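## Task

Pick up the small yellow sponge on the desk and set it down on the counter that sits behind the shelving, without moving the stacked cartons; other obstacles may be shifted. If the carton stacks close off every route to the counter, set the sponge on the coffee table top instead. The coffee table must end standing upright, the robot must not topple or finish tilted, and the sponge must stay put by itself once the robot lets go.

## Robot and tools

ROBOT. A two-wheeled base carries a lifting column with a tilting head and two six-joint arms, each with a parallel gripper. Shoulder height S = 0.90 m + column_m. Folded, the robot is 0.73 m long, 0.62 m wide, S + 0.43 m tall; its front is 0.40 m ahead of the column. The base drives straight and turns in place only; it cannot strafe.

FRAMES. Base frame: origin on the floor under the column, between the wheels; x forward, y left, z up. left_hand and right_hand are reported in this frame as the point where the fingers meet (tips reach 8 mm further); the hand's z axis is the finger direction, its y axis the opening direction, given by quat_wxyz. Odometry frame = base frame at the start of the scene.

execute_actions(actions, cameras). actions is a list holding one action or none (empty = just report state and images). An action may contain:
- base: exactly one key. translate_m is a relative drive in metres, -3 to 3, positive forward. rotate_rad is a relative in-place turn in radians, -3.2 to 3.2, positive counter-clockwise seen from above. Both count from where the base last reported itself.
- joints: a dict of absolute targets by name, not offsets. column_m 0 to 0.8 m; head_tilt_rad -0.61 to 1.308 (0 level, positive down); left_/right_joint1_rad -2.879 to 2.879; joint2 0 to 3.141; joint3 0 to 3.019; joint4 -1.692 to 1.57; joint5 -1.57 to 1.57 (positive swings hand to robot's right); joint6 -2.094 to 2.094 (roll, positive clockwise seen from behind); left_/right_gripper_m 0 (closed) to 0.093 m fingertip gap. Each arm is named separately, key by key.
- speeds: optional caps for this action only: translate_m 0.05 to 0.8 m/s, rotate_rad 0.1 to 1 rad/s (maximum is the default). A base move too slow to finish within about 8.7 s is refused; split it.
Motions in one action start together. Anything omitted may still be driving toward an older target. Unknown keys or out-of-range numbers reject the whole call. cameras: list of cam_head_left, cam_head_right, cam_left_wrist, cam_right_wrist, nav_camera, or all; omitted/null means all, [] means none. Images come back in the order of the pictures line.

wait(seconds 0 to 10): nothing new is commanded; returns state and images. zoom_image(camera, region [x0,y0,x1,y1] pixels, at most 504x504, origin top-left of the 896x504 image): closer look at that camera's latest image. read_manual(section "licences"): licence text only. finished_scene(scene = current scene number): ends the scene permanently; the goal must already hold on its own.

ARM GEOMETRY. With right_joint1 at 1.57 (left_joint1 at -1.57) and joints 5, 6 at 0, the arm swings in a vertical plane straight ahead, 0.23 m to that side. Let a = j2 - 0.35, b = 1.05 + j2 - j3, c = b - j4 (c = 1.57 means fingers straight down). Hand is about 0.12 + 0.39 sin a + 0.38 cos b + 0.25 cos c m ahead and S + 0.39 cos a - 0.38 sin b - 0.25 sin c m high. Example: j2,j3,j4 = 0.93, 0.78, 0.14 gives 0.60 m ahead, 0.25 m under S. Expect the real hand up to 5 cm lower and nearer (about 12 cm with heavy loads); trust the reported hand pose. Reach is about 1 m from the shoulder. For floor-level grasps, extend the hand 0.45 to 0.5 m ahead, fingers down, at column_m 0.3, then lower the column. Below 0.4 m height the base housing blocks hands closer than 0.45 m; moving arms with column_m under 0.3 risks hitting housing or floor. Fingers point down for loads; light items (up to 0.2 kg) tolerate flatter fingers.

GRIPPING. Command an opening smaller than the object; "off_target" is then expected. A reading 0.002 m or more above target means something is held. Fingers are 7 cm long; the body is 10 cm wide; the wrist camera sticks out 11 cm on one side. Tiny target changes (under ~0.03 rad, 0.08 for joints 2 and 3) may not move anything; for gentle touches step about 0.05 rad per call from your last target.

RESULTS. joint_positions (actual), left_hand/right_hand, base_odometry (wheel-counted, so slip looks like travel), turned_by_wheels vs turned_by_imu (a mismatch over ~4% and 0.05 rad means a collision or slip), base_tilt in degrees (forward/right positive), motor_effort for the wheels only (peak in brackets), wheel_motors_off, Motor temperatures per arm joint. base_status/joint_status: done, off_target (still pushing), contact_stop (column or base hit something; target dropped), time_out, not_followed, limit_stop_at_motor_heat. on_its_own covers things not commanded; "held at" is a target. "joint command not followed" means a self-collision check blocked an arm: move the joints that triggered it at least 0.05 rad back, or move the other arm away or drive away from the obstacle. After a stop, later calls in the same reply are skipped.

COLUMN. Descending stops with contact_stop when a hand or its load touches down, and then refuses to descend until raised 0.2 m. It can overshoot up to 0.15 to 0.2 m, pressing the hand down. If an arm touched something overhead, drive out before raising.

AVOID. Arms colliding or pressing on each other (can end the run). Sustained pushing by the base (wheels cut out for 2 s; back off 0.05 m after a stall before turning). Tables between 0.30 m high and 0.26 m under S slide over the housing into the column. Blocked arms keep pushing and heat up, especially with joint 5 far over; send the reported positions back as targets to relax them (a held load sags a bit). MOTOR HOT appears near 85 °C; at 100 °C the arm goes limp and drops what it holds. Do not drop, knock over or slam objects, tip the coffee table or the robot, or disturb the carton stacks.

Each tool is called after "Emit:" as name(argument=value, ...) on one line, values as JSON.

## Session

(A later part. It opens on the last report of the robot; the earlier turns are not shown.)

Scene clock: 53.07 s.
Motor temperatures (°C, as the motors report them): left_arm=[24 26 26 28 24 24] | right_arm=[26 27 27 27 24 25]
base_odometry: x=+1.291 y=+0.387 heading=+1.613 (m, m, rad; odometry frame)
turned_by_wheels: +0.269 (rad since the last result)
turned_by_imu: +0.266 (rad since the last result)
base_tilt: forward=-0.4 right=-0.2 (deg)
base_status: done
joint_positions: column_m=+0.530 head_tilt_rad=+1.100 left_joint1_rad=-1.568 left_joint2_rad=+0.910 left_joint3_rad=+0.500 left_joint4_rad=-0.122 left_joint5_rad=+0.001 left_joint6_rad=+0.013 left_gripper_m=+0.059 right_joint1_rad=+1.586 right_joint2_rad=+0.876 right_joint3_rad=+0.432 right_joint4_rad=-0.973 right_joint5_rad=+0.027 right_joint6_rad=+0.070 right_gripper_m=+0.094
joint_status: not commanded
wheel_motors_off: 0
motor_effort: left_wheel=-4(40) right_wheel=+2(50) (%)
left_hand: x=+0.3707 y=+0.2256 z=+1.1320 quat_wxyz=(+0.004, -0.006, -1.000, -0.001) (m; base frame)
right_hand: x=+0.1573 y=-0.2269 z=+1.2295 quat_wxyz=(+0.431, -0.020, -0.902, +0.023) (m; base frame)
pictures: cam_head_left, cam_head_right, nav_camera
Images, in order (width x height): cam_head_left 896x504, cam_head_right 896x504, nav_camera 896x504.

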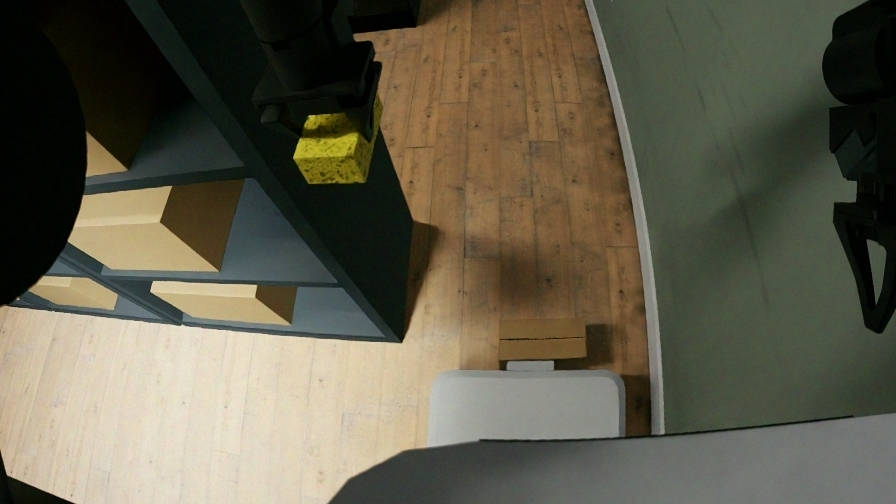

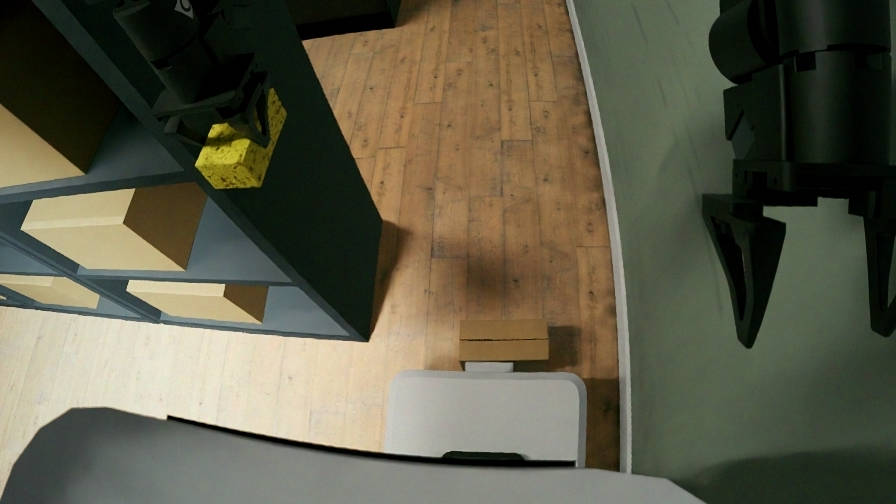

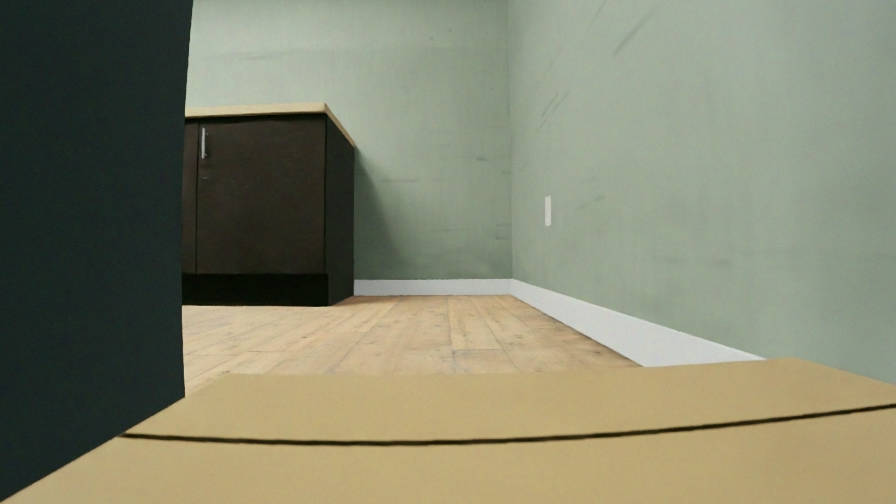

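Emit:
execute_actions(actions=[{"base":{"translate_m":1.3},"speeds":{"translate_m":0.4},"joints":{"head_tilt_rad":0.9}}], cameras=[])

Emit:
execute_actions(actions=[{"base":{"rotate_rad":0.47},"speeds":{"rotate_rad":0.5},"joints":{"left_joint2_rad":1.52,"left_joint3_rad":1.8,"left_joint4_rad":-0.79}}], cameras=["cam_head_left","nav_camera"])

Scene clock: 64.70 s.
Motor temperatures (°C, as the motors report them): left_arm=[24 26 26 28 24 24] | right_arm=[26 27 27 27 24 25]
base_odometry: x=+1.236 y=+1.686 heading=+1.613 (m, m, rad; odometry frame)
turned_by_wheels: +0.000 (rad since the last result)
turned_by_imu: +0.000 (rad since the last result)
base_tilt: forward=-0.4 right=-0.1 (deg)
base_status: done
joint_positions: column_m=+0.530 head_tilt_rad=+0.914 left_joint1_rad=-1.568 left_joint2_rad=+0.910 left_joint3_rad=+0.499 left_joint4_rad=-0.122 left_joint5_rad=+0.001 left_joint6_rad=+0.013 left_gripper_m=+0.059 right_joint1_rad=+1.586 right_joint2_rad=+0.876 right_joint3_rad=+0.432 right_joint4_rad=-0.973 right_joint5_rad=+0.027 right_joint6_rad=+0.070 right_gripper_m=+0.094
joint_status: all done
wheel_motors_off: 0
motor_effort: left_wheel=+0(40) right_wheel=+0(50) (%)
left_hand: x=+0.3704 y=+0.2256 z=+1.1320 quat_wxyz=(+0.004, -0.006, -1.000, -0.001) (m; base frame)
right_hand: x=+0.1573 y=-0.2269 z=+1.2295 quat_wxyz=(+0.431, -0.020, -0.902, +0.023) (m; base frame)
pictures: none
No camera images: the call's "cameras" was empty. Leave "cameras" out to get every camera's image.

Scene clock: 66.70 s.
Motor temperatures (°C, as the motors report them): left_arm=[24 26 26 28 24 24] | right_arm=[26 27 27 27 24 25]
base_odometry: x=+1.236 y=+1.686 heading=+2.082 (m, m, rad; odometry frame)
turned_by_wheels: +0.469 (rad since the last result)
turned_by_imu: +0.466 (rad since the last result)
base_tilt: forward=-0.4 right=-0.2 (deg)
base_status: done
joint_positions: column_m=+0.530 head_tilt_rad=+0.914 left_joint1_rad=-1.566 left_joint2_rad=+1.514 left_joint3_rad=+1.783 left_joint4_rad=-0.782 left_joint5_rad=+0.001 left_joint6_rad=+0.013 left_gripper_m=+0.059 right_joint1_rad=+1.586 right_joint2_rad=+0.876 right_joint3_rad=+0.432 right_joint4_rad=-0.973 right_joint5_rad=+0.027 right_joint6_rad=+0.070 right_gripper_m=+0.094
joint_status: all done
wheel_motors_off: 0
motor_effort: left_wheel=-6(41) right_wheel=+6(48) (%)
left_hand: x=+0.7525 y=+0.2275 z=+1.0690 quat_wxyz=(-0.005, -0.005, -1.000, -0.002) (m; base frame)
right_hand: x=+0.1573 y=-0.2269 z=+1.2295 quat_wxyz=(+0.431, -0.020, -0.902, +0.023) (m; base frame)
pictures: cam_head_left, nav_camera
Images, in order (width x height): cam_head_left 896x504, nav_camera 896x504.

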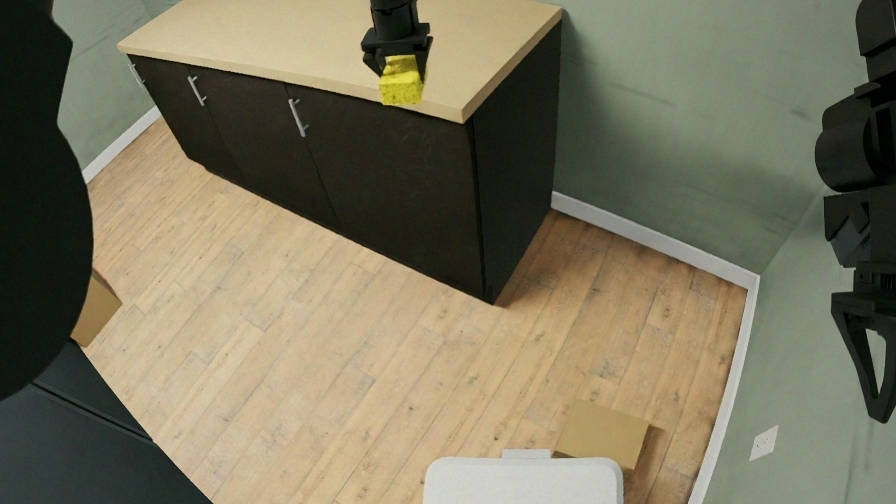

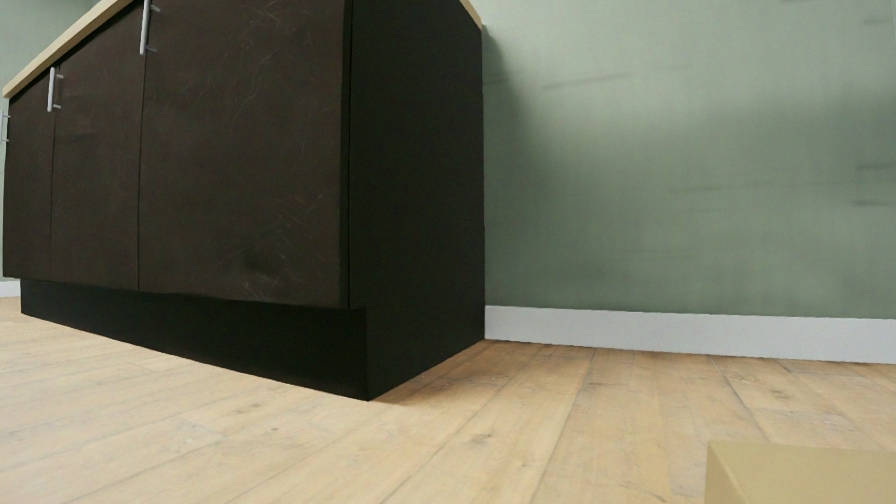

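Emit:
execute_actions(actions=[{"base":{"translate_m":0.38},"speeds":{"translate_m":0.3},"joints":{"column_m":0.46}}], cameras=[])

Emit:
execute_actions(actions=[{"joints":{"column_m":0.408}}], cameras=["cam_head_left","cam_left_wrist"])

Scene clock: 75.93 s.
Motor temperatures (°C, as the motors report them): left_arm=[24 27 27 28 24 24] | right_arm=[26 27 27 27 24 25]
base_odometry: x=+1.050 y=+2.017 heading=+2.082 (m, m, rad; odometry frame)
turned_by_wheels: +0.000 (rad since the last result)
turned_by_imu: -0.001 (rad since the last result)
base_tilt: forward=-0.5 right=-0.2 (deg)
base_status: done
joint_positions: column_m=+0.460 head_tilt_rad=+0.914 left_joint1_rad=-1.566 left_joint2_rad=+1.514 left_joint3_rad=+1.783 left_joint4_rad=-0.785 left_joint5_rad=+0.001 left_joint6_rad=+0.013 left_gripper_m=+0.059 right_joint1_rad=+1.586 right_joint2_rad=+0.876 right_joint3_rad=+0.432 right_joint4_rad=-0.973 right_joint5_rad=+0.027 right_joint6_rad=+0.070 right_gripper_m=+0.094
joint_status: all done
wheel_motors_off: 0
motor_effort: left_wheel=+0(37) right_wheel=+0(56) (%)
left_hand: x=+0.7520 y=+0.2275 z=+0.9991 quat_wxyz=(-0.004, -0.005, -1.000, -0.002) (m; base frame)
right_hand: x=+0.1571 y=-0.2269 z=+1.1596 quat_wxyz=(+0.431, -0.020, -0.902, +0.023) (m; base frame)
pictures: none
No camera images: the call's "cameras" was empty. Leave "cameras" out to get every camera's image.

Scene clock: 77.20 s.
Motor temperatures (°C, as the motors report them): left_arm=[24 27 27 28 24 24] | right_arm=[26 27 27 27 24 25]
base_odometry: x=+1.050 y=+2.017 heading=+2.082 (m, m, rad; odometry frame)
turned_by_wheels: +0.000 (rad since the last result)
turned_by_imu: +0.000 (rad since the last result)
base_tilt: forward=-0.4 right=-0.2 (deg)
base_status: not commanded
joint_positions: column_m=+0.408 head_tilt_rad=+0.914 left_joint1_rad=-1.566 left_joint2_rad=+1.514 left_joint3_rad=+1.783 left_joint4_rad=-0.785 left_joint5_rad=+0.001 left_joint6_rad=+0.013 left_gripper_m=+0.059 right_joint1_rad=+1.586 right_joint2_rad=+0.876 right_joint3_rad=+0.432 right_joint4_rad=-0.973 right_joint5_rad=+0.027 right_joint6_rad=+0.070 right_gripper_m=+0.094
joint_status: all done
wheel_motors_off: 0
motor_effort: left_wheel=+1(1) right_wheel=+0(0) (%)
left_hand: x=+0.7520 y=+0.2275 z=+0.9471 quat_wxyz=(-0.004, -0.005, -1.000, -0.002) (m; base frame)
right_hand: x=+0.1571 y=-0.2269 z=+1.1076 quat_wxyz=(+0.431, -0.020, -0.902, +0.023) (m; base frame)
pictures: cam_head_left, cam_left_wrist
Images, in order (width x height): cam_head_left 896x504, cam_left_wrist 896x504.

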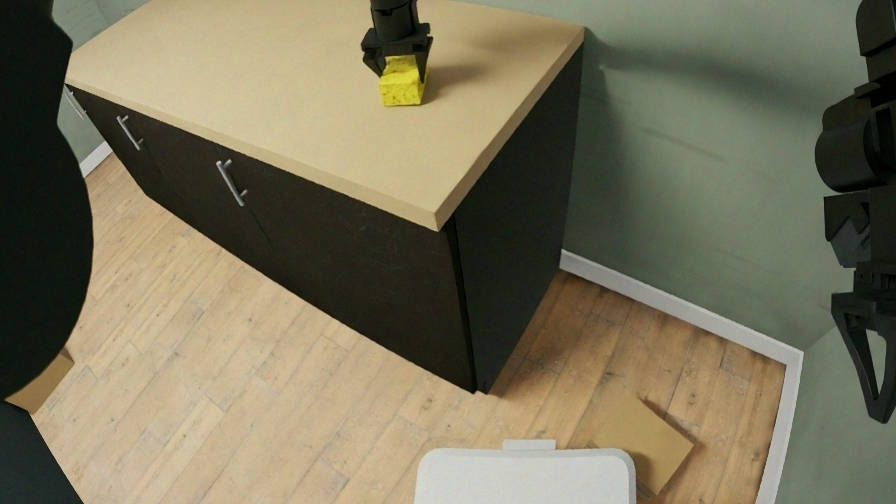

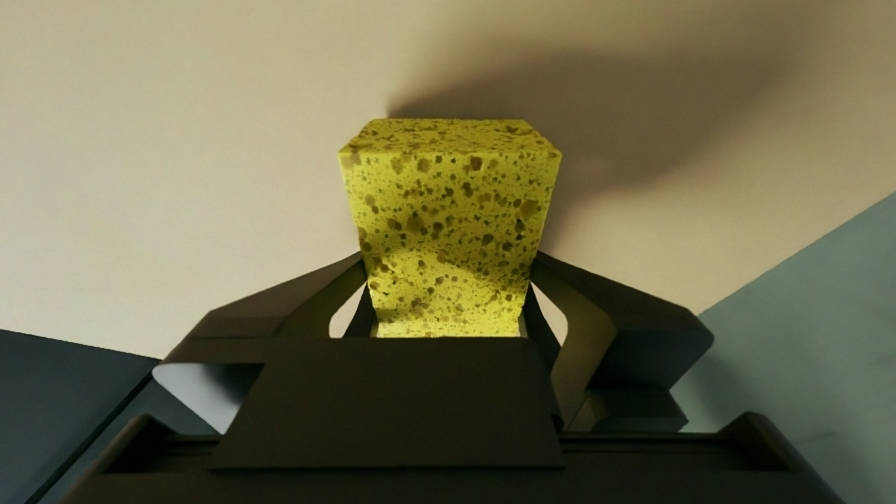

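Emit:
execute_actions(actions=[{"joints":{"column_m":0.4}}], cameras=[])

Emit:
execute_actions(actions=[{"joints":{"left_gripper_m":0.093}}], cameras=[])

Emit:
execute_actions(actions=[{"joints":{"column_m":0.47}}], cameras=["cam_left_wrist"])

Emit:
finished_scene(scene=2)

Scene clock: 80.80 s.
Motor temperatures (°C, as the motors report them): left_arm=[24 27 27 28 24 24] | right_arm=[26 27 27 27 24 25]
base_odometry: x=+1.050 y=+2.017 heading=+2.082 (m, m, rad; odometry frame)
turned_by_wheels: +0.000 (rad since the last result)
turned_by_imu: -0.001 (rad since the last result)
base_tilt: forward=-0.5 right=-0.2 (deg)
base_status: not commanded
joint_positions: column_m=+0.400 head_tilt_rad=+0.914 left_joint1_rad=-1.566 left_joint2_rad=+1.511 left_joint3_rad=+1.783 left_joint4_rad=-0.789 left_joint5_rad=+0.001 left_joint6_rad=+0.013 left_gripper_m=+0.059 right_joint1_rad=+1.586 right_joint2_rad=+0.876 right_joint3_rad=+0.432 right_joint4_rad=-0.973 right_joint5_rad=+0.027 right_joint6_rad=+0.070 right_gripper_m=+0.094
joint_status: all done
wheel_motors_off: 0
motor_effort: left_wheel=+1(1) right_wheel=+0(0) (%)
left_hand: x=+0.7520 y=+0.2275 z=+0.9413 quat_wxyz=(-0.003, -0.005, -1.000, -0.002) (m; base frame)
right_hand: x=+0.1571 y=-0.2269 z=+1.0996 quat_wxyz=(+0.431, -0.020, -0.902, +0.023) (m; base frame)
pictures: none
No camera images: the call's "cameras" was empty. Leave "cameras" out to get every camera's image.

Scene clock: 81.43 s.
Motor temperatures (°C, as the motors report them): left_arm=[24 27 27 28 24 24] | right_arm=[26 27 27 27 24 25]
base_odometry: x=+1.050 y=+2.017 heading=+2.082 (m, m, rad; odometry frame)
turned_by_wheels: +0.000 (rad since the last result)
turned_by_imu: +0.000 (rad since the last result)
base_tilt: forward=-0.4 right=-0.2 (deg)
base_status: not commanded
joint_positions: column_m=+0.400 head_tilt_rad=+0.914 left_joint1_rad=-1.566 left_joint2_rad=+1.511 left_joint3_rad=+1.783 left_joint4_rad=-0.789 left_joint5_rad=+0.001 left_joint6_rad=+0.013 left_gripper_m=+0.093 right_joint1_rad=+1.586 right_joint2_rad=+0.876 right_joint3_rad=+0.432 right_joint4_rad=-0.973 right_joint5_rad=+0.027 right_joint6_rad=+0.070 right_gripper_m=+0.094
joint_status: all done
wheel_motors_off: 0
motor_effort: left_wheel=+0(1) right_wheel=+0(0) (%)
left_hand: x=+0.7519 y=+0.2275 z=+0.9410 quat_wxyz=(-0.003, -0.005, -1.000, -0.002) (m; base frame)
right_hand: x=+0.1571 y=-0.2269 z=+1.0996 quat_wxyz=(+0.431, -0.020, -0.902, +0.023) (m; base frame)
pictures: none
No camera images: the call's "cameras" was empty. Leave "cameras" out to get every camera's image.

Scene clock: 82.93 s.
Motor temperatures (°C, as the motors report them): left_arm=[24 27 27 28 24 24] | right_arm=[26 27 27 27 24 25]
base_odometry: x=+1.050 y=+2.017 heading=+2.082 (m, m, rad; odometry frame)
turned_by_wheels: +0.000 (rad since the last result)
turned_by_imu: +0.000 (rad since the last result)
base_tilt: forward=-0.4 right=-0.2 (deg)
base_status: not commanded
joint_positions: column_m=+0.470 head_tilt_rad=+0.914 left_joint1_rad=-1.566 left_joint2_rad=+1.511 left_joint3_rad=+1.783 left_joint4_rad=-0.789 left_joint5_rad=+0.001 left_joint6_rad=+0.013 left_gripper_m=+0.093 right_joint1_rad=+1.586 right_joint2_rad=+0.876 right_joint3_rad=+0.432 right_joint4_rad=-0.973 right_joint5_rad=+0.027 right_joint6_rad=+0.070 right_gripper_m=+0.094
joint_status: all done
wheel_motors_off: 0
motor_effort: left_wheel=-1(0) right_wheel=-1(1) (%)
left_hand: x=+0.7519 y=+0.2275 z=+1.0109 quat_wxyz=(-0.003, -0.005, -1.000, -0.002) (m; base frame)
right_hand: x=+0.1571 y=-0.2269 z=+1.1695 quat_wxyz=(+0.431, -0.020, -0.902, +0.023) (m; base frame)
pictures: cam_left_wrist
Images, in order (width x height): cam_left_wrist 896x504.

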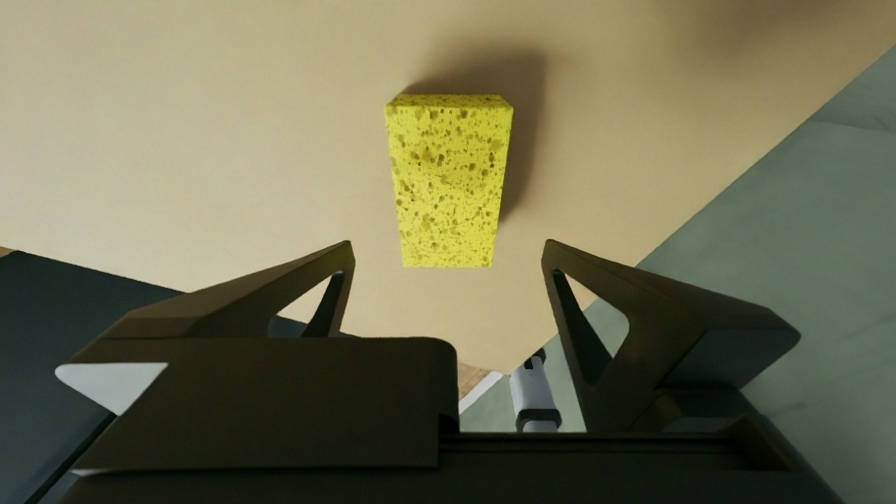

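The scene is finished: the task was done.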